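# Balance the wooden block over the well's centre

## Task

Using any number of the four arms, set the wooden block down so its centre sits above the middle of the well (x = 0, y = 0) and is supported by the ring of wooden sticks already bridging the hole; block and sticks may hang out over the well. It only counts if everything stays put on its own with no robot holding it. Finish by opening the gripper and moving the arms away.

## Robot and tools

SETUP. Four identical Kinova Gen3 arms (arm1, arm2, arm3, arm4) each have seven joints, a Robotiq 2F-85 two-finger gripper and a wrist camera. Each is fixed to a desk; the desks surround a square opening (the well) with nothing under it but the floor. A room camera, cam_high, looks over the scene. A hand reaches roughly 1.0 m out from the axis of its joint 1.

FRAME. One shared scene frame: origin on the floor, +z up, well centre at x = 0, y = 0, well sides parallel to x and y. Approximate arm bases (metres) and the direction each faces (degrees, counter-clockwise from +x): arm1 (+0.22, +0.56, +0.72) facing -90; arm2 (-0.52, +0.50, +0.72) facing -90; arm3 (-0.22, -0.56, +0.72) facing +90; arm4 (+0.52, -0.50, +0.72) facing +90. So arm1 and arm2 reach toward -y, arm3 and arm4 toward +y. The hand point is halfway between the fingertips; the hand's z axis runs along the fingers and its y axis is the closing direction.

execute_actions. Argument "actions" is a list with zero or one entry. That entry is an object keyed by arm name; each arm you include gets {"joints": {...}}. Every arm has its own separate joint dictionary. Values are absolute joint targets (not offsets), in joint space rather than any Cartesian frame. Keys and ranges:
- joint1_rad, -69.115 to 69.115 rad: spins the whole arm about its base; positive is clockwise viewed from above; at 0 the arm extends the way its base faces.
- joint2_rad, -2.249 to 2.249: shoulder; 0 is upright, positive leans forward.
- joint3_rad, -69.115 to 69.115: twist of the upper arm along its length.
- joint4_rad, -2.579 to 2.579: elbow; 0 is straight; with joint3 at 0, positive bends in the same sense as positive joint2.
- joint5_rad, -69.115 to 69.115: twist of the forearm.
- joint6_rad, -2.099 to 2.099: wrist bend; 0 straight; with joint5 at 0, positive bends like positive joint4.
- joint7_rad, -69.115 to 69.115: hand roll, positive counter-clockwise viewed from behind the hand.
- gripper_m, 0 to 0.085 m: absolute fingertip gap (0 closed).
"Done" tolerance is ±0.01 rad for joints and ±0.003 m for the gripper. An empty list only reports state and images. Optional "cameras" lists which images to return (arm1_cam_wrist ... arm4_cam_wrist, cam_high, or "all"); omitted/null means all, [] means none. Any unknown key, name or out-of-range number rejects the whole call and nothing moves.

MOTION BEHAVIOUR. Joints of one arm are speed- and acceleration-limited and coordinated so that, starting from rest, they finish together; a reversing command halts them together. After a big move the result may arrive before the target is reached. The hand may sweep a wide path between postures. Arms or joints you omit can still be driving toward earlier targets. Arms do not wait for one another.

wait: {"seconds": 0 to 10}. Commands nothing new, then returns the same report as an empty action.

zoom_image: {"camera": name, "region": [x0, y0, x1, y1]} in pixels from the top-left of that camera's most recent full image, at most 504 x 504. Gives a sharper close-up.

finished_scene: {"scene": integer}. Closes the current scene (irreversible) after the last command has been held, and reports whether the goal was met. Replying with no tool call also ends things.

RESULT LINES. Each result has per-robot state, including joint_positions, plus images; the "pictures" line lists camera names in image order. joint_status tells how each commanded motion ended: "done" (may sit slightly off; resending the same target won't nudge it); "off_target" (stopped short, may still push); "contact_stop" or "time_out" (old target dropped, holds position); "not_followed" after a line "joint command not followed" (often with "cause:"), meaning a safety check withheld that arm's joint targets, usually to keep arms or links apart; the gripper part still runs, and the withheld targets may be retried on later actions until new valid targets arrive. on_its_own describes things not commanded by this call. If a result reports a stop, later execute_actions, wait and finished_scene calls in that same reply are skipped.

FAULTS. Load limits: joints 1-4 48 N m, joints 5-7 30.2 N m, including the weight held. Reaching one freezes that arm and its gripper for 10 s, cancelling its remaining commands; it then holds until re-commanded. Holding loads heats motors: MOTOR HOT appears from 60 °C; at 75 °C an OVER-TEMPERATURE FAULT makes that arm brake weakly and sag, and unreached keys show "limit_stop_at_motor_heat" (resend them). Heat partly persists.

AVOID. The arms keep pushing on contact and can push hard. Do not let two robots press or strike each other; no state line reports robot-to-robot contact, and the collision check can react late and ignores grippers and gripper housings against other arms. Objects touching robots are fine. Do not knock anything off or out of the work area, drop or let the block slip, slam it, or shove the sticks. Loose objects may occasionally get a brief push from outside, so confirm stability before finishing.

Each tool is called as a command line: name --argument value for each argument, lists and objects as JSON in quotes; but a table of rows of numbers goes row by row, as --pt "numbers of a row", without its own name.

## Session

execute_actions --actions '[]'

Scene clock: 0.00 s.
arm1.joint_positions: joint1_rad=+0.343 joint2_rad=-0.380 joint3_rad=-0.058 joint4_rad=+1.572 joint5_rad=-0.068 joint6_rad=+2.071 joint7_rad=+1.153 gripper_m=+0.085
arm1.joint_status: not commanded
arm1.hand: x=+0.1874 y=+0.4606 z=+1.2962 quat_wxyz=(+0.038, -0.898, -0.434, -0.058) (m; scene frame)
arm2.joint_positions: joint1_rad=+0.324 joint2_rad=-0.430 joint3_rad=-0.093 joint4_rad=+1.511 joint5_rad=-0.081 joint6_rad=+1.939 joint7_rad=+1.545 gripper_m=+0.085
arm2.joint_status: not commanded
arm2.hand: x=-0.5419 y=+0.3655 z=+1.3240 quat_wxyz=(-0.056, -0.766, -0.640, +0.034) (m; scene frame)
arm3.joint_positions: joint1_rad=-0.296 joint2_rad=-0.353 joint3_rad=-0.031 joint4_rad=+1.556 joint5_rad=+0.011 joint6_rad=+1.972 joint7_rad=+1.513 gripper_m=+0.085
arm3.joint_status: not commanded
arm3.hand: x=-0.2318 y=-0.4264 z=+1.3029 quat_wxyz=(-0.003, +0.784, -0.621, +0.016) (m; scene frame)
arm4.joint_positions: joint1_rad=-0.391 joint2_rad=-0.447 joint3_rad=-0.039 joint4_rad=+1.528 joint5_rad=+0.020 joint6_rad=+1.987 joint7_rad=+1.809 gripper_m=+0.085
arm4.joint_status: not commanded
arm4.hand: x=+0.4971 y=-0.3798 z=+1.2692 quat_wxyz=(-0.035, +0.896, -0.443, -0.017) (m; scene frame)
pictures: arm1_cam_wrist, arm2_cam_wrist, arm3_cam_wrist, arm4_cam_wrist, cam_high
Images, in order (width x height): arm1_cam_wrist 504x504, arm2_cam_wrist 504x504, arm3_cam_wrist 504x504, arm4_cam_wrist 504x504, cam_high 504x504.

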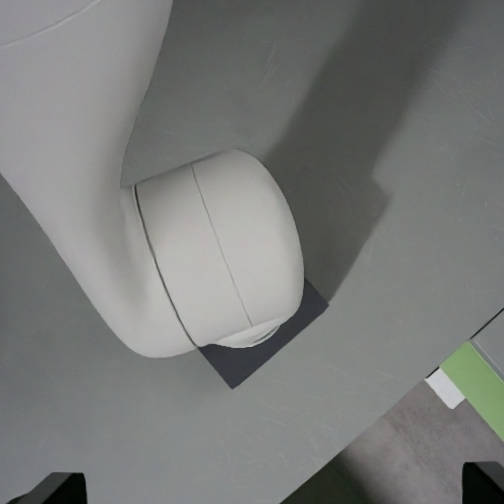

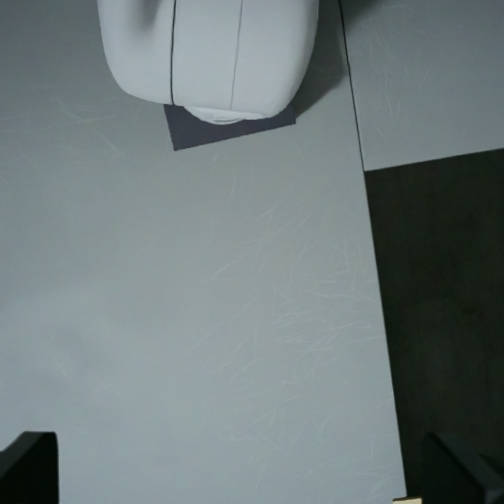

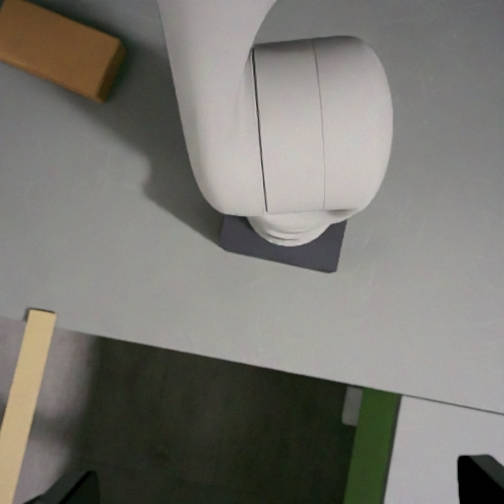

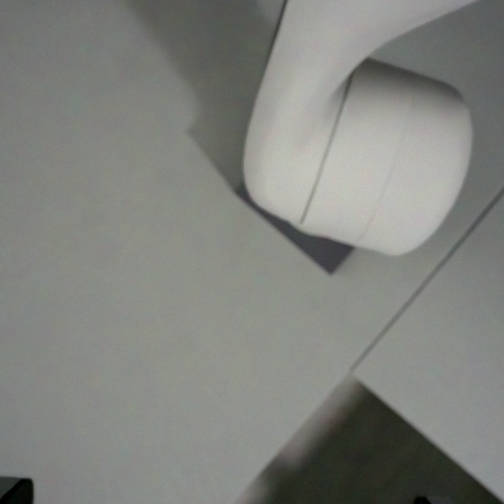

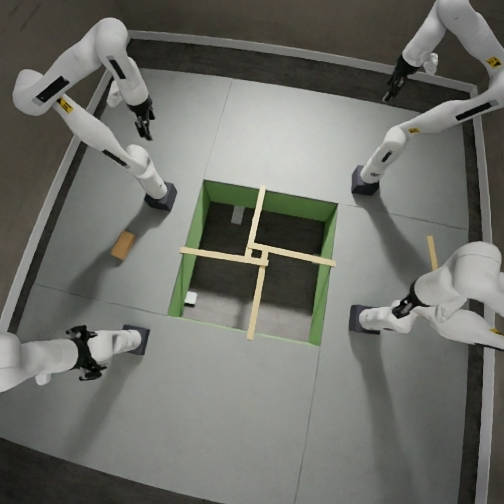

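zoom_image --camera "cam_high" --region '[90, 160, 390, 370]'

zoom_image --camera "arm3_cam_wrist" --region '[0, 0, 252, 252]'

Region (90, 160, 390, 370) of cam_high's 504x504 image, scaled by 1.680, with more detail than that image has; it fills the top 353 rows of this view, and the rest is white.

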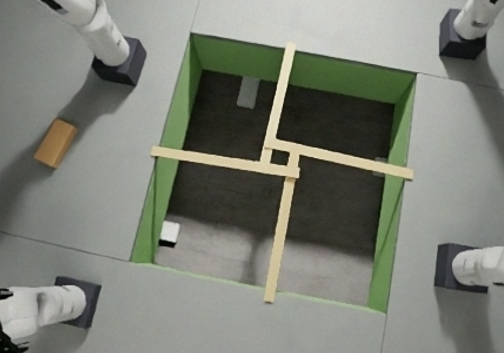

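Region (0, 0, 252, 252) of arm3_cam_wrist's 504x504 image, scaled by 2.000.

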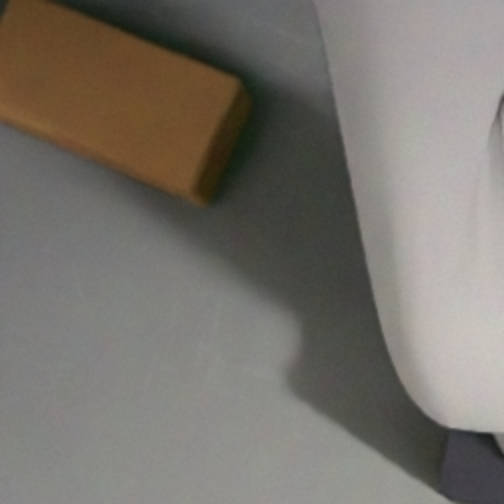

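execute_actions --actions '[{"arm3":{"joints":{"joint1_rad":2.06,"joint2_rad":0.2,"joint3_rad":0,"joint4_rad":2.09,"joint5_rad":0,"joint6_rad":0.85,"joint7_rad":1.57}}}]' --cameras '["arm3_cam_wrist","cam_high"]'

Scene clock: 6.17 s.
arm1.joint_positions: joint1_rad=+0.343 joint2_rad=-0.380 joint3_rad=-0.058 joint4_rad=+1.572 joint5_rad=-0.068 joint6_rad=+2.071 joint7_rad=+1.153 gripper_m=+0.085
arm1.joint_status: not commanded
arm1.hand: x=+0.1874 y=+0.4606 z=+1.2962 quat_wxyz=(+0.038, -0.898, -0.434, -0.058) (m; scene frame)
arm2.joint_positions: joint1_rad=+0.324 joint2_rad=-0.430 joint3_rad=-0.093 joint4_rad=+1.511 joint5_rad=-0.081 joint6_rad=+1.939 joint7_rad=+1.545 gripper_m=+0.085
arm2.joint_status: not commanded
arm2.hand: x=-0.5419 y=+0.3655 z=+1.3240 quat_wxyz=(-0.056, -0.766, -0.640, +0.034) (m; scene frame)
arm3.joint_positions: joint1_rad=+2.060 joint2_rad=+0.200 joint3_rad=+0.000 joint4_rad=+2.090 joint5_rad=+0.000 joint6_rad=+0.850 joint7_rad=+1.570 gripper_m=+0.085
arm3.joint_status: all done
arm3.hand: x=+0.0487 y=-0.7429 z=+0.9967 quat_wxyz=(+0.001, -0.258, -0.966, -0.005) (m; scene frame)
arm4.joint_positions: joint1_rad=-0.391 joint2_rad=-0.447 joint3_rad=-0.039 joint4_rad=+1.528 joint5_rad=+0.020 joint6_rad=+1.987 joint7_rad=+1.809 gripper_m=+0.085
arm4.joint_status: not commanded
arm4.hand: x=+0.4971 y=-0.3798 z=+1.2692 quat_wxyz=(-0.035, +0.896, -0.443, -0.017) (m; scene frame)
pictures: arm3_cam_wrist, cam_high
Images, in order (width x height): arm3_cam_wrist 504x504, cam_high 504x504.

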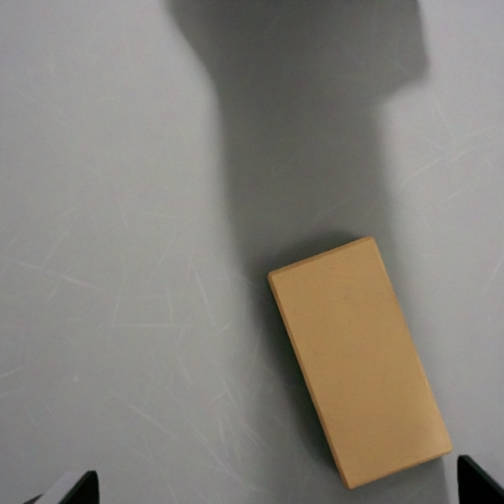

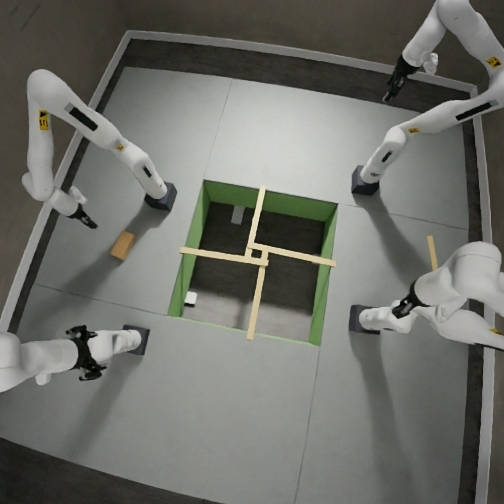

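execute_actions --actions '[{"arm3":{"joints":{"joint1_rad":1.86,"joint2_rad":0.585,"joint4_rad":2.187,"joint6_rad":0.37,"joint7_rad":1.725}}}]' --cameras '["arm3_cam_wrist","cam_high"]'

Scene clock: 8.90 s.
arm1.joint_positions: joint1_rad=+0.343 joint2_rad=-0.380 joint3_rad=-0.058 joint4_rad=+1.572 joint5_rad=-0.068 joint6_rad=+2.071 joint7_rad=+1.153 gripper_m=+0.085
arm1.joint_status: not commanded
arm1.hand: x=+0.1874 y=+0.4606 z=+1.2962 quat_wxyz=(+0.038, -0.898, -0.434, -0.058) (m; scene frame)
arm2.joint_positions: joint1_rad=+0.324 joint2_rad=-0.430 joint3_rad=-0.093 joint4_rad=+1.511 joint5_rad=-0.081 joint6_rad=+1.939 joint7_rad=+1.545 gripper_m=+0.085
arm2.joint_status: not commanded
arm2.hand: x=-0.5419 y=+0.3655 z=+1.3240 quat_wxyz=(-0.056, -0.766, -0.640, +0.034) (m; scene frame)
arm3.joint_positions: joint1_rad=+1.860 joint2_rad=+0.585 joint3_rad=+0.000 joint4_rad=+2.187 joint5_rad=+0.000 joint6_rad=+0.370 joint7_rad=+1.725 gripper_m=+0.085
arm3.joint_status: all done
arm3.hand: x=+0.1033 y=-0.6930 z=+0.8496 quat_wxyz=(+0.001, -0.083, -0.997, -0.005) (m; scene frame)
arm4.joint_positions: joint1_rad=-0.391 joint2_rad=-0.447 joint3_rad=-0.039 joint4_rad=+1.528 joint5_rad=+0.020 joint6_rad=+1.987 joint7_rad=+1.809 gripper_m=+0.085
arm4.joint_status: not commanded
arm4.hand: x=+0.4971 y=-0.3798 z=+1.2692 quat_wxyz=(-0.035, +0.896, -0.443, -0.017) (m; scene frame)
pictures: arm3_cam_wrist, cam_high
Images, in order (width x height): arm3_cam_wrist 504x504, cam_high 504x504.

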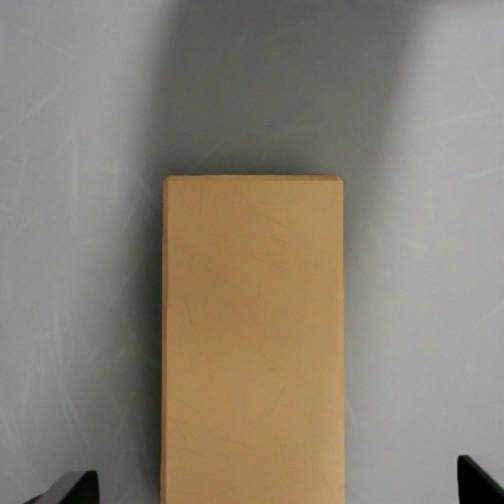

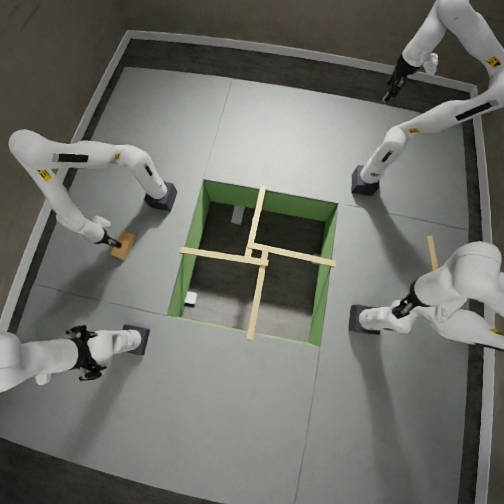

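execute_actions --actions '[{"arm3":{"joints":{"joint2_rad":0.725,"joint4_rad":2.202,"joint6_rad":0.215}}}]' --cameras '["arm3_cam_wrist","cam_high"]'

zoom_image --camera "cam_high" --region '[70, 190, 190, 290]'

Scene clock: 10.53 s.
arm1.joint_positions: joint1_rad=+0.343 joint2_rad=-0.380 joint3_rad=-0.058 joint4_rad=+1.572 joint5_rad=-0.068 joint6_rad=+2.071 joint7_rad=+1.153 gripper_m=+0.085
arm1.joint_status: not commanded
arm1.hand: x=+0.1874 y=+0.4606 z=+1.2962 quat_wxyz=(+0.038, -0.898, -0.434, -0.058) (m; scene frame)
arm2.joint_positions: joint1_rad=+0.324 joint2_rad=-0.430 joint3_rad=-0.093 joint4_rad=+1.511 joint5_rad=-0.081 joint6_rad=+1.939 joint7_rad=+1.545 gripper_m=+0.085
arm2.joint_status: not commanded
arm2.hand: x=-0.5419 y=+0.3655 z=+1.3240 quat_wxyz=(-0.056, -0.766, -0.640, +0.034) (m; scene frame)
arm3.joint_positions: joint1_rad=+1.860 joint2_rad=+0.725 joint3_rad=+0.000 joint4_rad=+2.202 joint5_rad=+0.000 joint6_rad=+0.215 joint7_rad=+1.725 gripper_m=+0.085
arm3.joint_status: all done
arm3.hand: x=+0.1034 y=-0.6924 z=+0.7998 quat_wxyz=(+0.000, -0.083, -0.997, -0.005) (m; scene frame)
arm4.joint_positions: joint1_rad=-0.391 joint2_rad=-0.447 joint3_rad=-0.039 joint4_rad=+1.528 joint5_rad=+0.020 joint6_rad=+1.987 joint7_rad=+1.809 gripper_m=+0.085
arm4.joint_status: not commanded
arm4.hand: x=+0.4971 y=-0.3798 z=+1.2692 quat_wxyz=(-0.035, +0.896, -0.443, -0.017) (m; scene frame)
pictures: arm3_cam_wrist, cam_high
Images, in order (width x height): arm3_cam_wrist 504x504, cam_high 504x504.

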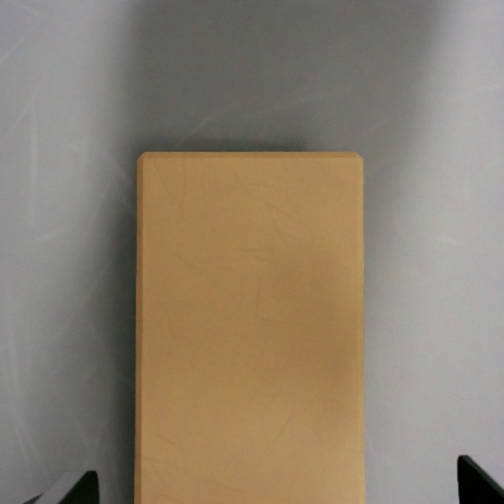

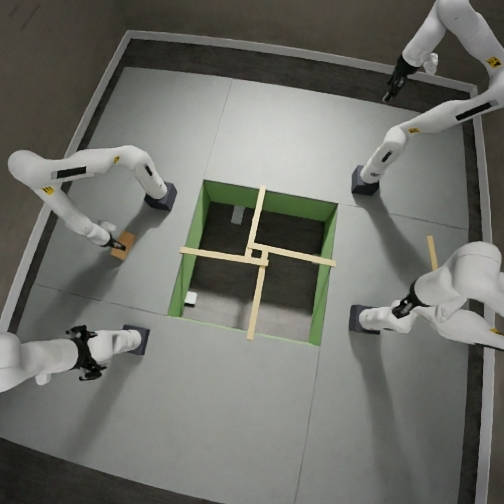

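Region (70, 190, 190, 290) of cam_high's 504x504 image, scaled by 4.200, with more detail than that image has.

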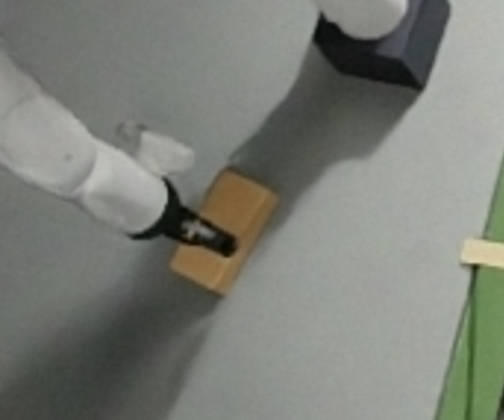

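execute_actions --actions '[{"arm3":{"joints":{"joint2_rad":0.841,"joint4_rad":2.198,"joint6_rad":0.103}}}]' --cameras '["arm3_cam_wrist","cam_high"]'

zoom_image --camera "cam_high" --region '[80, 200, 160, 280]'

Scene clock: 12.23 s.
arm1.joint_positions: joint1_rad=+0.343 joint2_rad=-0.380 joint3_rad=-0.058 joint4_rad=+1.572 joint5_rad=-0.068 joint6_rad=+2.071 joint7_rad=+1.153 gripper_m=+0.085
arm1.joint_status: not commanded
arm1.hand: x=+0.1874 y=+0.4606 z=+1.2962 quat_wxyz=(+0.038, -0.898, -0.434, -0.058) (m; scene frame)
arm2.joint_positions: joint1_rad=+0.324 joint2_rad=-0.430 joint3_rad=-0.093 joint4_rad=+1.511 joint5_rad=-0.081 joint6_rad=+1.939 joint7_rad=+1.545 gripper_m=+0.085
arm2.joint_status: not commanded
arm2.hand: x=-0.5419 y=+0.3655 z=+1.3240 quat_wxyz=(-0.056, -0.766, -0.640, +0.034) (m; scene frame)
arm3.joint_positions: joint1_rad=+1.860 joint2_rad=+0.841 joint3_rad=+0.000 joint4_rad=+2.198 joint5_rad=+0.000 joint6_rad=+0.103 joint7_rad=+1.725 gripper_m=+0.085
arm3.joint_status: all done
arm3.hand: x=+0.1033 y=-0.6920 z=+0.7598 quat_wxyz=(+0.001, -0.083, -0.997, -0.005) (m; scene frame)
arm4.joint_positions: joint1_rad=-0.391 joint2_rad=-0.447 joint3_rad=-0.039 joint4_rad=+1.528 joint5_rad=+0.020 joint6_rad=+1.987 joint7_rad=+1.809 gripper_m=+0.085
arm4.joint_status: not commanded
arm4.hand: x=+0.4971 y=-0.3798 z=+1.2692 quat_wxyz=(-0.035, +0.896, -0.443, -0.017) (m; scene frame)
pictures: arm3_cam_wrist, cam_high
Images, in order (width x height): arm3_cam_wrist 504x504, cam_high 504x504.

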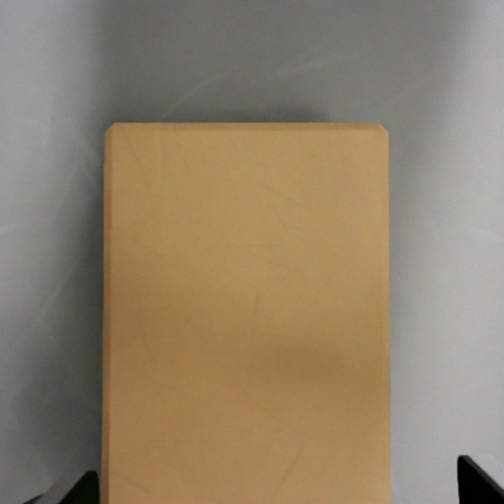

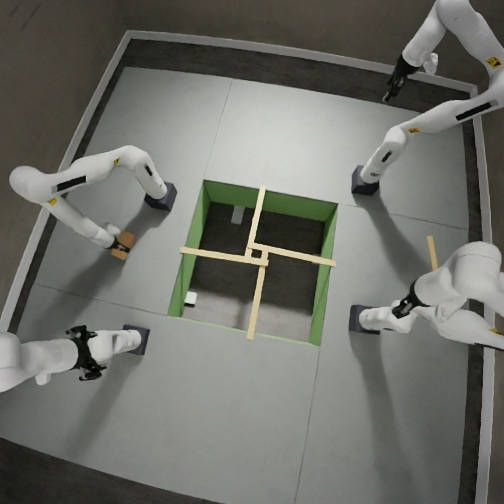

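Region (80, 200, 160, 280) of cam_high's 504x504 image, scaled by 6.300, with more detail than that image has.

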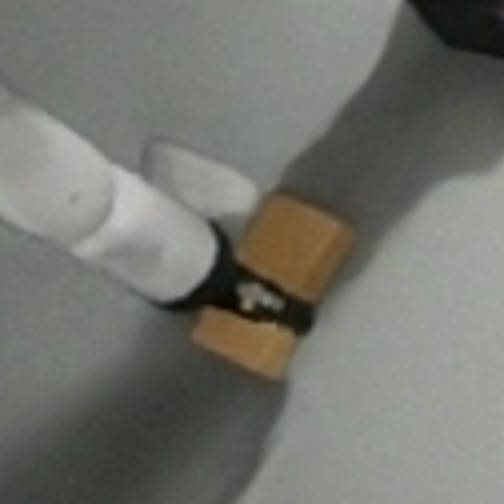

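execute_actions --actions '[{"arm3":{"joints":{"joint2_rad":0.883,"joint4_rad":2.224,"joint6_rad":0.035}}}]' --cameras '[]'

execute_actions --actions '[{"arm3":{"joints":{"gripper_m":0.04}}}]' --cameras '["arm3_cam_wrist","cam_high"]'

zoom_image --camera "cam_high" --region '[80, 200, 160, 280]'

Scene clock: 13.43 s.
arm1.joint_positions: joint1_rad=+0.343 joint2_rad=-0.380 joint3_rad=-0.058 joint4_rad=+1.572 joint5_rad=-0.068 joint6_rad=+2.071 joint7_rad=+1.153 gripper_m=+0.085
arm1.joint_status: not commanded
arm1.hand: x=+0.1874 y=+0.4606 z=+1.2962 quat_wxyz=(+0.038, -0.898, -0.434, -0.058) (m; scene frame)
arm2.joint_positions: joint1_rad=+0.324 joint2_rad=-0.430 joint3_rad=-0.093 joint4_rad=+1.511 joint5_rad=-0.081 joint6_rad=+1.939 joint7_rad=+1.545 gripper_m=+0.085
arm2.joint_status: not commanded
arm2.hand: x=-0.5419 y=+0.3655 z=+1.3240 quat_wxyz=(-0.056, -0.766, -0.640, +0.034) (m; scene frame)
arm3.joint_positions: joint1_rad=+1.861 joint2_rad=+0.882 joint3_rad=+0.001 joint4_rad=+2.223 joint5_rad=+0.000 joint6_rad=+0.034 joint7_rad=+1.725 gripper_m=+0.085
arm3.joint_status: all done
arm3.hand: x=+0.0947 y=-0.6896 z=+0.7453 quat_wxyz=(-0.001, -0.084, -0.996, -0.005) (m; scene frame)
arm4.joint_positions: joint1_rad=-0.391 joint2_rad=-0.447 joint3_rad=-0.039 joint4_rad=+1.528 joint5_rad=+0.020 joint6_rad=+1.987 joint7_rad=+1.809 gripper_m=+0.085
arm4.joint_status: not commanded
arm4.hand: x=+0.4971 y=-0.3798 z=+1.2692 quat_wxyz=(-0.035, +0.896, -0.443, -0.017) (m; scene frame)
pictures: none
No camera images: the call's "cameras" was empty. Leave "cameras" out to get every camera's image.

Scene clock: 14.27 s.
arm1.joint_positions: joint1_rad=+0.343 joint2_rad=-0.380 joint3_rad=-0.058 joint4_rad=+1.572 joint5_rad=-0.068 joint6_rad=+2.071 joint7_rad=+1.153 gripper_m=+0.085
arm1.joint_status: not commanded
arm1.hand: x=+0.1874 y=+0.4606 z=+1.2962 quat_wxyz=(+0.038, -0.898, -0.434, -0.058) (m; scene frame)
arm2.joint_positions: joint1_rad=+0.324 joint2_rad=-0.430 joint3_rad=-0.093 joint4_rad=+1.511 joint5_rad=-0.081 joint6_rad=+1.939 joint7_rad=+1.545 gripper_m=+0.085
arm2.joint_status: not commanded
arm2.hand: x=-0.5419 y=+0.3655 z=+1.3240 quat_wxyz=(-0.056, -0.766, -0.640, +0.034) (m; scene frame)
arm3.joint_positions: joint1_rad=+1.861 joint2_rad=+0.879 joint3_rad=+0.001 joint4_rad=+2.225 joint5_rad=+0.000 joint6_rad=+0.036 joint7_rad=+1.725 gripper_m=+0.067
arm3.joint_status: gripper_m off_target (ended at +0.067, target +0.040)
arm3.hand: x=+0.0944 y=-0.6897 z=+0.7462 quat_wxyz=(-0.001, -0.084, -0.996, -0.005) (m; scene frame)
arm4.joint_positions: joint1_rad=-0.391 joint2_rad=-0.447 joint3_rad=-0.039 joint4_rad=+1.528 joint5_rad=+0.020 joint6_rad=+1.987 joint7_rad=+1.809 gripper_m=+0.085
arm4.joint_status: not commanded
arm4.hand: x=+0.4971 y=-0.3798 z=+1.2692 quat_wxyz=(-0.035, +0.896, -0.443, -0.017) (m; scene frame)
pictures: arm3_cam_wrist, cam_high
Images, in order (width x height): arm3_cam_wrist 504x504, cam_high 504x504.

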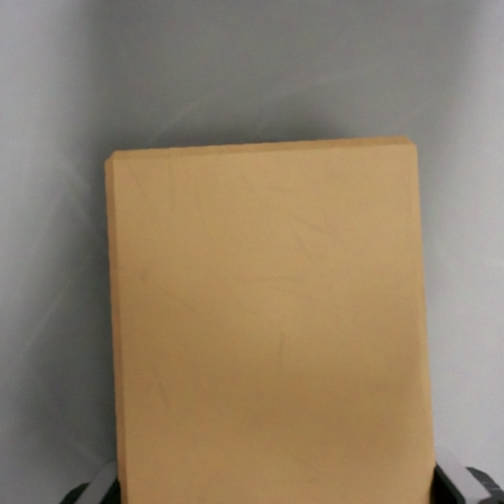

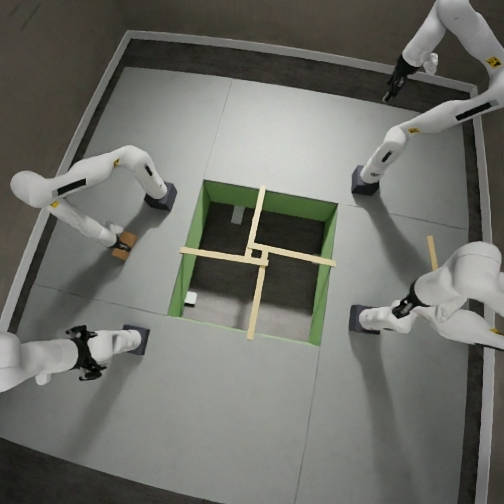

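Region (80, 200, 160, 280) of cam_high's 504x504 image, scaled by 6.300, with more detail than that image has.

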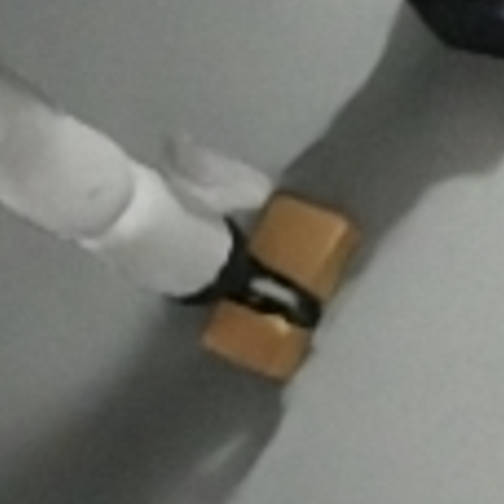

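execute_actions --actions '[{"arm3":{"joints":{"joint2_rad":0.45,"joint4_rad":2.15,"joint6_rad":0.54}}}]' --cameras '["arm3_cam_wrist"]'

execute_actions --actions '[{"arm3":{"joints":{"joint1_rad":0.37,"joint2_rad":0.8,"joint4_rad":1.1,"joint6_rad":1.24}}}]' --cameras '["arm3_cam_wrist","cam_high"]'

Scene clock: 16.77 s.
arm1.joint_positions: joint1_rad=+0.343 joint2_rad=-0.380 joint3_rad=-0.058 joint4_rad=+1.572 joint5_rad=-0.068 joint6_rad=+2.071 joint7_rad=+1.153 gripper_m=+0.085
arm1.joint_status: not commanded
arm1.hand: x=+0.1874 y=+0.4606 z=+1.2962 quat_wxyz=(+0.038, -0.898, -0.434, -0.058) (m; scene frame)
arm2.joint_positions: joint1_rad=+0.324 joint2_rad=-0.430 joint3_rad=-0.093 joint4_rad=+1.511 joint5_rad=-0.081 joint6_rad=+1.939 joint7_rad=+1.545 gripper_m=+0.085
arm2.joint_status: not commanded
arm2.hand: x=-0.5419 y=+0.3655 z=+1.3240 quat_wxyz=(-0.056, -0.766, -0.640, +0.034) (m; scene frame)
arm3.joint_positions: joint1_rad=+1.860 joint2_rad=+0.451 joint3_rad=+0.000 joint4_rad=+2.150 joint5_rad=+0.000 joint6_rad=+0.540 joint7_rad=+1.725 gripper_m=+0.067
arm3.joint_status: all done
arm3.hand: x=+0.1027 y=-0.6933 z=+0.9009 quat_wxyz=(+0.000, -0.083, -0.997, -0.005) (m; scene frame)
arm4.joint_positions: joint1_rad=-0.391 joint2_rad=-0.447 joint3_rad=-0.039 joint4_rad=+1.528 joint5_rad=+0.020 joint6_rad=+1.987 joint7_rad=+1.809 gripper_m=+0.085
arm4.joint_status: not commanded
arm4.hand: x=+0.4971 y=-0.3798 z=+1.2692 quat_wxyz=(-0.035, +0.896, -0.443, -0.017) (m; scene frame)
pictures: arm3_cam_wrist
Images, in order (width x height): arm3_cam_wrist 504x504.

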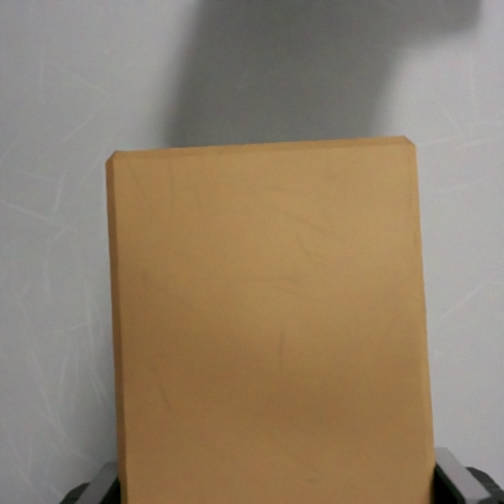

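Scene clock: 19.53 s.
arm1.joint_positions: joint1_rad=+0.343 joint2_rad=-0.380 joint3_rad=-0.058 joint4_rad=+1.572 joint5_rad=-0.068 joint6_rad=+2.071 joint7_rad=+1.153 gripper_m=+0.085
arm1.joint_status: not commanded
arm1.hand: x=+0.1874 y=+0.4606 z=+1.2962 quat_wxyz=(+0.038, -0.898, -0.434, -0.058) (m; scene frame)
arm2.joint_positions: joint1_rad=+0.324 joint2_rad=-0.430 joint3_rad=-0.093 joint4_rad=+1.511 joint5_rad=-0.081 joint6_rad=+1.939 joint7_rad=+1.545 gripper_m=+0.085
arm2.joint_status: not commanded
arm2.hand: x=-0.5419 y=+0.3655 z=+1.3240 quat_wxyz=(-0.056, -0.766, -0.640, +0.034) (m; scene frame)
arm3.joint_positions: joint1_rad=+0.370 joint2_rad=+0.802 joint3_rad=+0.000 joint4_rad=+1.101 joint5_rad=+0.000 joint6_rad=+1.240 joint7_rad=+1.725 gripper_m=+0.067
arm3.joint_status: all done
arm3.hand: x=+0.0402 y=-0.0199 z=+0.9893 quat_wxyz=(-0.003, +0.614, -0.789, -0.004) (m; scene frame)
arm4.joint_positions: joint1_rad=-0.391 joint2_rad=-0.447 joint3_rad=-0.039 joint4_rad=+1.528 joint5_rad=+0.020 joint6_rad=+1.987 joint7_rad=+1.809 gripper_m=+0.085
arm4.joint_status: not commanded
arm4.hand: x=+0.4971 y=-0.3798 z=+1.2692 quat_wxyz=(-0.035, +0.896, -0.443, -0.017) (m; scene frame)
pictures: arm3_cam_wrist, cam_high
Images, in order (width x height): arm3_cam_wrist 504x504, cam_high 504x504.

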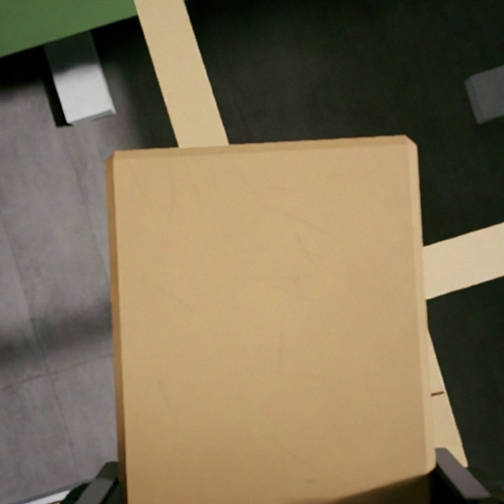

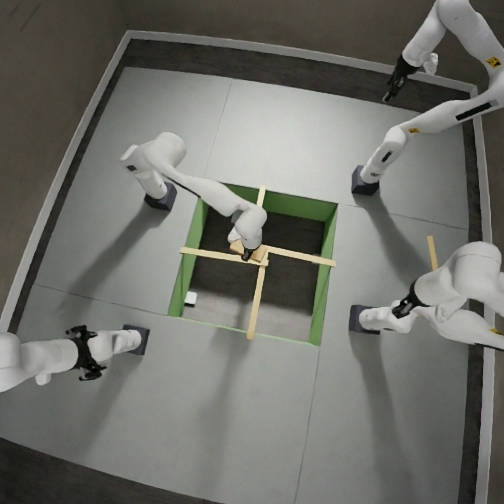

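execute_actions --actions '[{"arm3":{"joints":{"joint1_rad":0.295,"joint2_rad":0.985,"joint4_rad":1.175,"joint6_rad":0.982,"joint7_rad":1.898}}}]' --cameras '["arm3_cam_wrist","cam_high"]'

zoom_image --camera "cam_high" --region '[190, 190, 330, 330]'

Scene clock: 22.00 s.
arm1.joint_positions: joint1_rad=+0.343 joint2_rad=-0.380 joint3_rad=-0.058 joint4_rad=+1.572 joint5_rad=-0.068 joint6_rad=+2.071 joint7_rad=+1.153 gripper_m=+0.085
arm1.joint_status: not commanded
arm1.hand: x=+0.1874 y=+0.4606 z=+1.2962 quat_wxyz=(+0.038, -0.898, -0.434, -0.058) (m; scene frame)
arm2.joint_positions: joint1_rad=+0.324 joint2_rad=-0.430 joint3_rad=-0.093 joint4_rad=+1.511 joint5_rad=-0.081 joint6_rad=+1.939 joint7_rad=+1.545 gripper_m=+0.085
arm2.joint_status: not commanded
arm2.hand: x=-0.5419 y=+0.3655 z=+1.3240 quat_wxyz=(-0.056, -0.766, -0.640, +0.034) (m; scene frame)
arm3.joint_positions: joint1_rad=+0.295 joint2_rad=+0.987 joint3_rad=+0.000 joint4_rad=+1.176 joint5_rad=+0.000 joint6_rad=+0.982 joint7_rad=+1.898 gripper_m=+0.067
arm3.joint_status: all done
arm3.hand: x=+0.0025 y=+0.0104 z=+0.8560 quat_wxyz=(-0.002, +0.707, -0.707, -0.003) (m; scene frame)
arm4.joint_positions: joint1_rad=-0.391 joint2_rad=-0.447 joint3_rad=-0.039 joint4_rad=+1.528 joint5_rad=+0.020 joint6_rad=+1.987 joint7_rad=+1.809 gripper_m=+0.085
arm4.joint_status: not commanded
arm4.hand: x=+0.4971 y=-0.3798 z=+1.2692 quat_wxyz=(-0.035, +0.896, -0.443, -0.017) (m; scene frame)
pictures: arm3_cam_wrist, cam_high
Images, in order (width x height): arm3_cam_wrist 504x504, cam_high 504x504.

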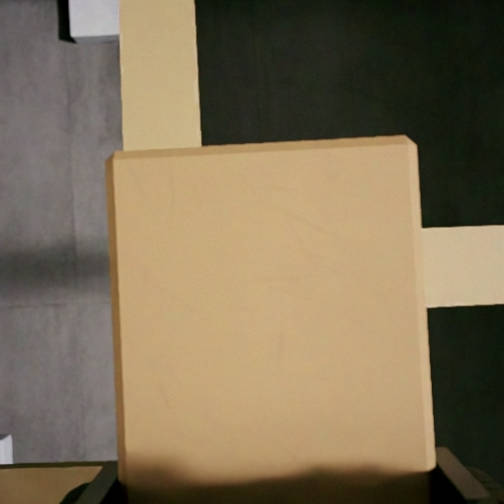

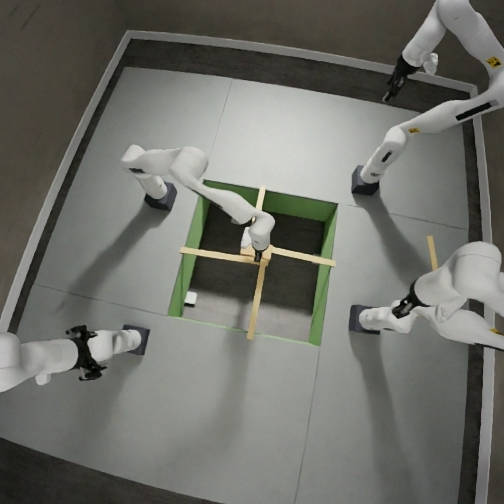

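Region (190, 190, 330, 330) of cam_high's 504x504 image, scaled by 3.600, with more detail than that image has.

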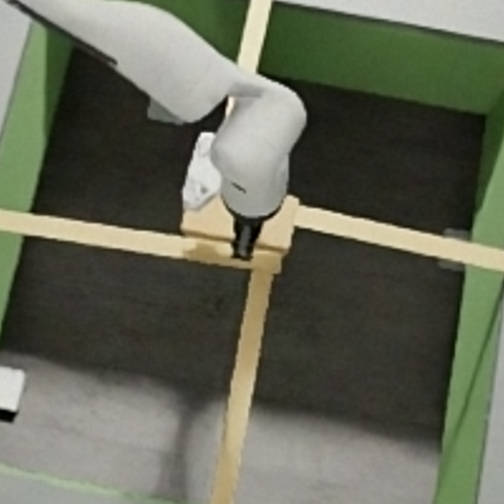

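execute_actions --actions '[{"arm3":{"joints":{"joint2_rad":1.071,"joint4_rad":1.189,"joint6_rad":0.882}}}]' --cameras '["arm3_cam_wrist","cam_high"]'

zoom_image --camera "cam_high" --region '[225, 225, 295, 295]'

Scene clock: 23.83 s.
arm1.joint_positions: joint1_rad=+0.343 joint2_rad=-0.380 joint3_rad=-0.058 joint4_rad=+1.572 joint5_rad=-0.068 joint6_rad=+2.071 joint7_rad=+1.153 gripper_m=+0.085
arm1.joint_status: not commanded
arm1.hand: x=+0.1874 y=+0.4606 z=+1.2962 quat_wxyz=(+0.038, -0.898, -0.434, -0.058) (m; scene frame)
arm2.joint_positions: joint1_rad=+0.324 joint2_rad=-0.430 joint3_rad=-0.093 joint4_rad=+1.511 joint5_rad=-0.081 joint6_rad=+1.939 joint7_rad=+1.545 gripper_m=+0.085
arm2.joint_status: not commanded
arm2.hand: x=-0.5419 y=+0.3655 z=+1.3240 quat_wxyz=(-0.056, -0.766, -0.640, +0.034) (m; scene frame)
arm3.joint_positions: joint1_rad=+0.295 joint2_rad=+1.062 joint3_rad=+0.000 joint4_rad=+1.188 joint5_rad=-0.001 joint6_rad=+0.886 joint7_rad=+1.898 gripper_m=+0.067
arm3.joint_status: all done
arm3.hand: x=+0.0028 y=+0.0135 z=+0.8065 quat_wxyz=(-0.006, +0.707, -0.707, -0.005) (m; scene frame)
arm4.joint_positions: joint1_rad=-0.391 joint2_rad=-0.447 joint3_rad=-0.039 joint4_rad=+1.528 joint5_rad=+0.020 joint6_rad=+1.987 joint7_rad=+1.809 gripper_m=+0.085
arm4.joint_status: not commanded
arm4.hand: x=+0.4971 y=-0.3798 z=+1.2692 quat_wxyz=(-0.035, +0.896, -0.443, -0.017) (m; scene frame)
pictures: arm3_cam_wrist, cam_high
Images, in order (width x height): arm3_cam_wrist 504x504, cam_high 504x504.

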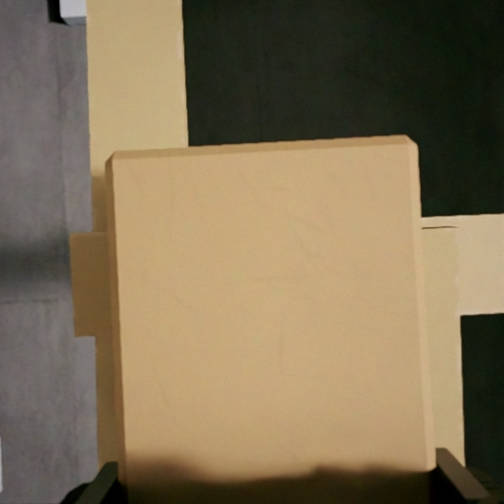

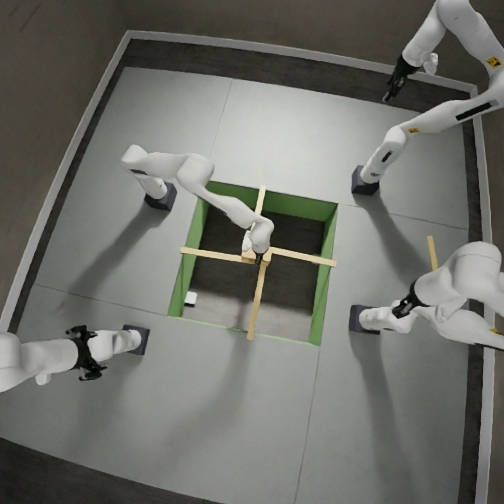

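Region (225, 225, 295, 295) of cam_high's 504x504 image, scaled by 7.200, with more detail than that image has.

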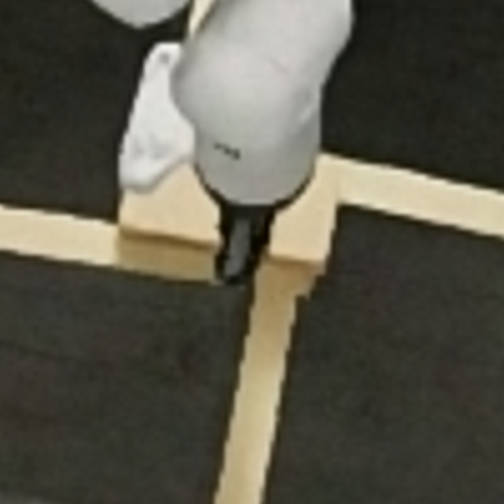

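execute_actions --actions '[{"arm3":{"joints":{"joint2_rad":1.078,"joint6_rad":0.875}}}]' --cameras '["arm3_cam_wrist","cam_high"]'

zoom_image --camera "cam_high" --region '[225, 225, 295, 295]'

Scene clock: 26.07 s.
arm1.joint_positions: joint1_rad=+0.343 joint2_rad=-0.380 joint3_rad=-0.058 joint4_rad=+1.572 joint5_rad=-0.068 joint6_rad=+2.071 joint7_rad=+1.153 gripper_m=+0.085
arm1.joint_status: not commanded
arm1.hand: x=+0.1874 y=+0.4606 z=+1.2962 quat_wxyz=(+0.038, -0.898, -0.434, -0.058) (m; scene frame)
arm2.joint_positions: joint1_rad=+0.324 joint2_rad=-0.430 joint3_rad=-0.093 joint4_rad=+1.511 joint5_rad=-0.081 joint6_rad=+1.939 joint7_rad=+1.545 gripper_m=+0.085
arm2.joint_status: not commanded
arm2.hand: x=-0.5419 y=+0.3655 z=+1.3240 quat_wxyz=(-0.056, -0.766, -0.640, +0.034) (m; scene frame)
arm3.joint_positions: joint1_rad=+0.295 joint2_rad=+1.060 joint3_rad=+0.000 joint4_rad=+1.188 joint5_rad=+0.000 joint6_rad=+0.882 joint7_rad=+1.898 gripper_m=+0.067
arm3.joint_status: joint2_rad time_out (moved -0.002 of +0.016); the others done
arm3.hand: x=+0.0038 y=+0.0155 z=+0.8082 quat_wxyz=(-0.009, +0.707, -0.707, -0.007) (m; scene frame)
arm4.joint_positions: joint1_rad=-0.391 joint2_rad=-0.447 joint3_rad=-0.039 joint4_rad=+1.528 joint5_rad=+0.020 joint6_rad=+1.987 joint7_rad=+1.809 gripper_m=+0.085
arm4.joint_status: not commanded
arm4.hand: x=+0.4971 y=-0.3798 z=+1.2692 quat_wxyz=(-0.035, +0.896, -0.443, -0.017) (m; scene frame)
pictures: arm3_cam_wrist, cam_high
Images, in order (width x height): arm3_cam_wrist 504x504, cam_high 504x504.

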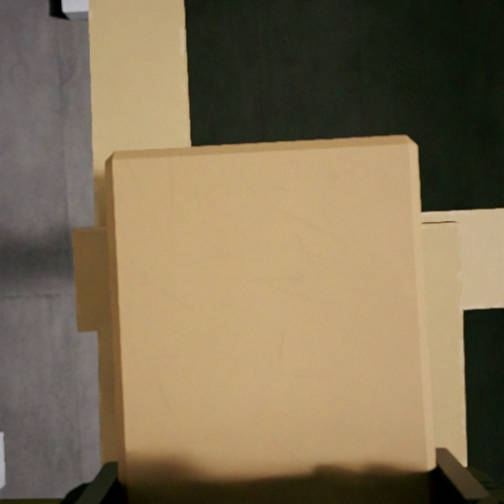

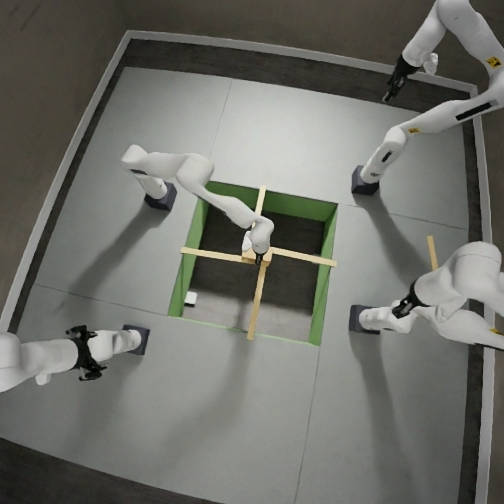

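Region (225, 225, 295, 295) of cam_high's 504x504 image, scaled by 7.200, with more detail than that image has.

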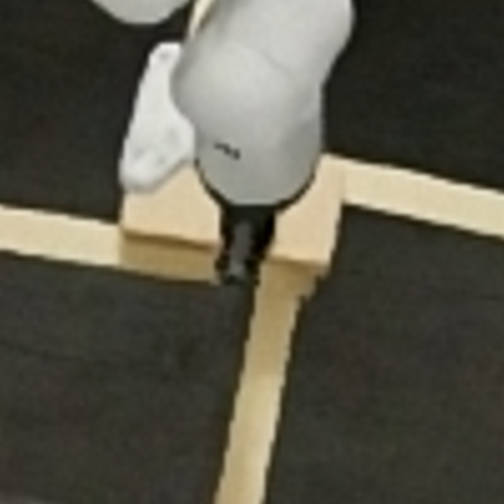

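In contact. Release.

execute_actions --actions '[{"arm3":{"joints":{"gripper_m":0.085}}}]' --cameras '["arm3_cam_wrist"]'

execute_actions --actions '[{"arm3":{"joints":{"joint2_rad":0.85,"joint4_rad":1.15,"joint6_rad":1.14}}}]' --cameras '["arm3_cam_wrist","cam_high"]'

Scene clock: 27.27 s.
arm1.joint_positions: joint1_rad=+0.343 joint2_rad=-0.380 joint3_rad=-0.058 joint4_rad=+1.572 joint5_rad=-0.068 joint6_rad=+2.071 joint7_rad=+1.153 gripper_m=+0.085
arm1.joint_status: not commanded
arm1.hand: x=+0.1874 y=+0.4606 z=+1.2962 quat_wxyz=(+0.038, -0.898, -0.434, -0.058) (m; scene frame)
arm2.joint_positions: joint1_rad=+0.324 joint2_rad=-0.430 joint3_rad=-0.093 joint4_rad=+1.511 joint5_rad=-0.081 joint6_rad=+1.939 joint7_rad=+1.545 gripper_m=+0.085
arm2.joint_status: not commanded
arm2.hand: x=-0.5419 y=+0.3655 z=+1.3240 quat_wxyz=(-0.056, -0.766, -0.640, +0.034) (m; scene frame)
arm3.joint_positions: joint1_rad=+0.295 joint2_rad=+1.064 joint3_rad=+0.000 joint4_rad=+1.189 joint5_rad=+0.000 joint6_rad=+0.881 joint7_rad=+1.898 gripper_m=+0.085
arm3.joint_status: all done
arm3.hand: x=+0.0036 y=+0.0140 z=+0.8057 quat_wxyz=(-0.007, +0.707, -0.707, -0.005) (m; scene frame)
arm4.joint_positions: joint1_rad=-0.391 joint2_rad=-0.447 joint3_rad=-0.039 joint4_rad=+1.528 joint5_rad=+0.020 joint6_rad=+1.987 joint7_rad=+1.809 gripper_m=+0.085
arm4.joint_status: not commanded
arm4.hand: x=+0.4971 y=-0.3798 z=+1.2692 quat_wxyz=(-0.035, +0.896, -0.443, -0.017) (m; scene frame)
pictures: arm3_cam_wrist
Images, in order (width x height): arm3_cam_wrist 504x504.

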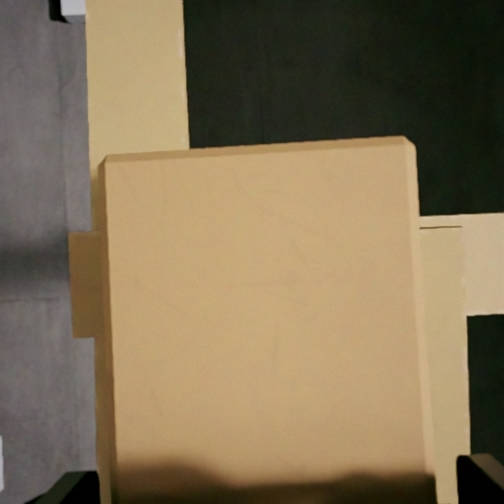

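Scene clock: 28.50 s.
arm1.joint_positions: joint1_rad=+0.343 joint2_rad=-0.380 joint3_rad=-0.058 joint4_rad=+1.572 joint5_rad=-0.068 joint6_rad=+2.071 joint7_rad=+1.153 gripper_m=+0.085
arm1.joint_status: not commanded
arm1.hand: x=+0.1874 y=+0.4606 z=+1.2962 quat_wxyz=(+0.038, -0.898, -0.434, -0.058) (m; scene frame)
arm2.joint_positions: joint1_rad=+0.324 joint2_rad=-0.430 joint3_rad=-0.093 joint4_rad=+1.511 joint5_rad=-0.081 joint6_rad=+1.939 joint7_rad=+1.545 gripper_m=+0.085
arm2.joint_status: not commanded
arm2.hand: x=-0.5419 y=+0.3655 z=+1.3240 quat_wxyz=(-0.056, -0.766, -0.640, +0.034) (m; scene frame)
arm3.joint_positions: joint1_rad=+0.295 joint2_rad=+0.850 joint3_rad=+0.000 joint4_rad=+1.150 joint5_rad=+0.000 joint6_rad=+1.140 joint7_rad=+1.898 gripper_m=+0.085
arm3.joint_status: all done
arm3.hand: x=-0.0002 y=+0.0013 z=+0.9461 quat_wxyz=(-0.004, +0.707, -0.707, -0.004) (m; scene frame)
arm4.joint_positions: joint1_rad=-0.391 joint2_rad=-0.447 joint3_rad=-0.039 joint4_rad=+1.528 joint5_rad=+0.020 joint6_rad=+1.987 joint7_rad=+1.809 gripper_m=+0.085
arm4.joint_status: not commanded
arm4.hand: x=+0.4971 y=-0.3798 z=+1.2692 quat_wxyz=(-0.035, +0.896, -0.443, -0.017) (m; scene frame)
pictures: arm3_cam_wrist, cam_high
Images, in order (width x height): arm3_cam_wrist 504x504, cam_high 504x504.

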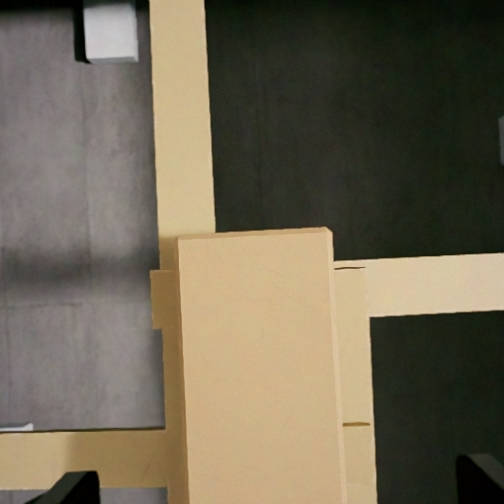

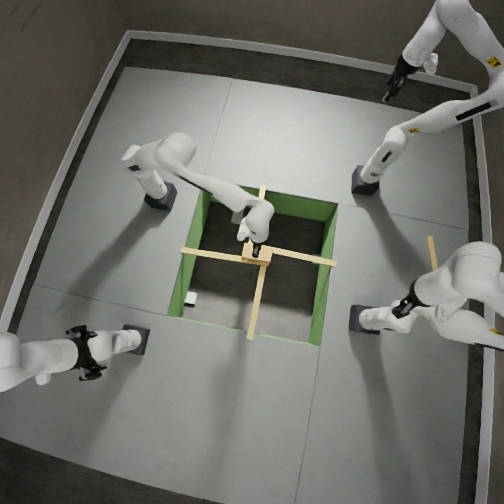

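execute_actions --actions '[{"arm3":{"joints":{"joint2_rad":0.0,"joint4_rad":1.6,"joint6_rad":1.5}}}]' --cameras '["cam_high"]'

zoom_image --camera "cam_high" --region '[160, 170, 350, 360]'

Scene clock: 31.03 s.
arm1.joint_positions: joint1_rad=+0.343 joint2_rad=-0.380 joint3_rad=-0.058 joint4_rad=+1.572 joint5_rad=-0.068 joint6_rad=+2.071 joint7_rad=+1.153 gripper_m=+0.085
arm1.joint_status: not commanded
arm1.hand: x=+0.1874 y=+0.4606 z=+1.2962 quat_wxyz=(+0.038, -0.898, -0.434, -0.058) (m; scene frame)
arm2.joint_positions: joint1_rad=+0.324 joint2_rad=-0.430 joint3_rad=-0.093 joint4_rad=+1.511 joint5_rad=-0.081 joint6_rad=+1.939 joint7_rad=+1.545 gripper_m=+0.085
arm2.joint_status: not commanded
arm2.hand: x=-0.5419 y=+0.3655 z=+1.3240 quat_wxyz=(-0.056, -0.766, -0.640, +0.034) (m; scene frame)
arm3.joint_positions: joint1_rad=+0.295 joint2_rad=+0.000 joint3_rad=+0.000 joint4_rad=+1.600 joint5_rad=+0.000 joint6_rad=+1.500 joint7_rad=+1.898 gripper_m=+0.085
arm3.joint_status: all done
arm3.hand: x=-0.0885 y=-0.2622 z=+1.2083 quat_wxyz=(-0.022, +0.707, -0.707, -0.013) (m; scene frame)
arm4.joint_positions: joint1_rad=-0.391 joint2_rad=-0.447 joint3_rad=-0.039 joint4_rad=+1.528 joint5_rad=+0.020 joint6_rad=+1.987 joint7_rad=+1.809 gripper_m=+0.085
arm4.joint_status: not commanded
arm4.hand: x=+0.4971 y=-0.3798 z=+1.2692 quat_wxyz=(-0.035, +0.896, -0.443, -0.017) (m; scene frame)
pictures: cam_high
Images, in order (width x height): cam_high 504x504.

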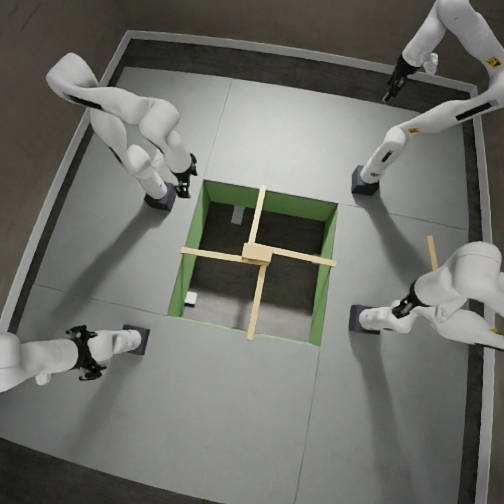

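Region (160, 170, 350, 360) of cam_high's 504x504 image, scaled by 2.653, with more detail than that image has.

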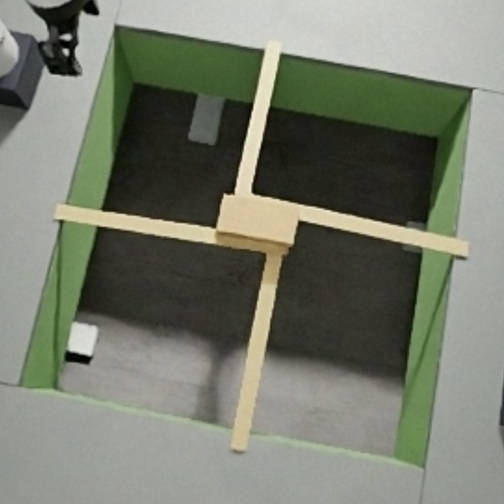

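finished_scene --scene 1

The scene is finished: the task was done.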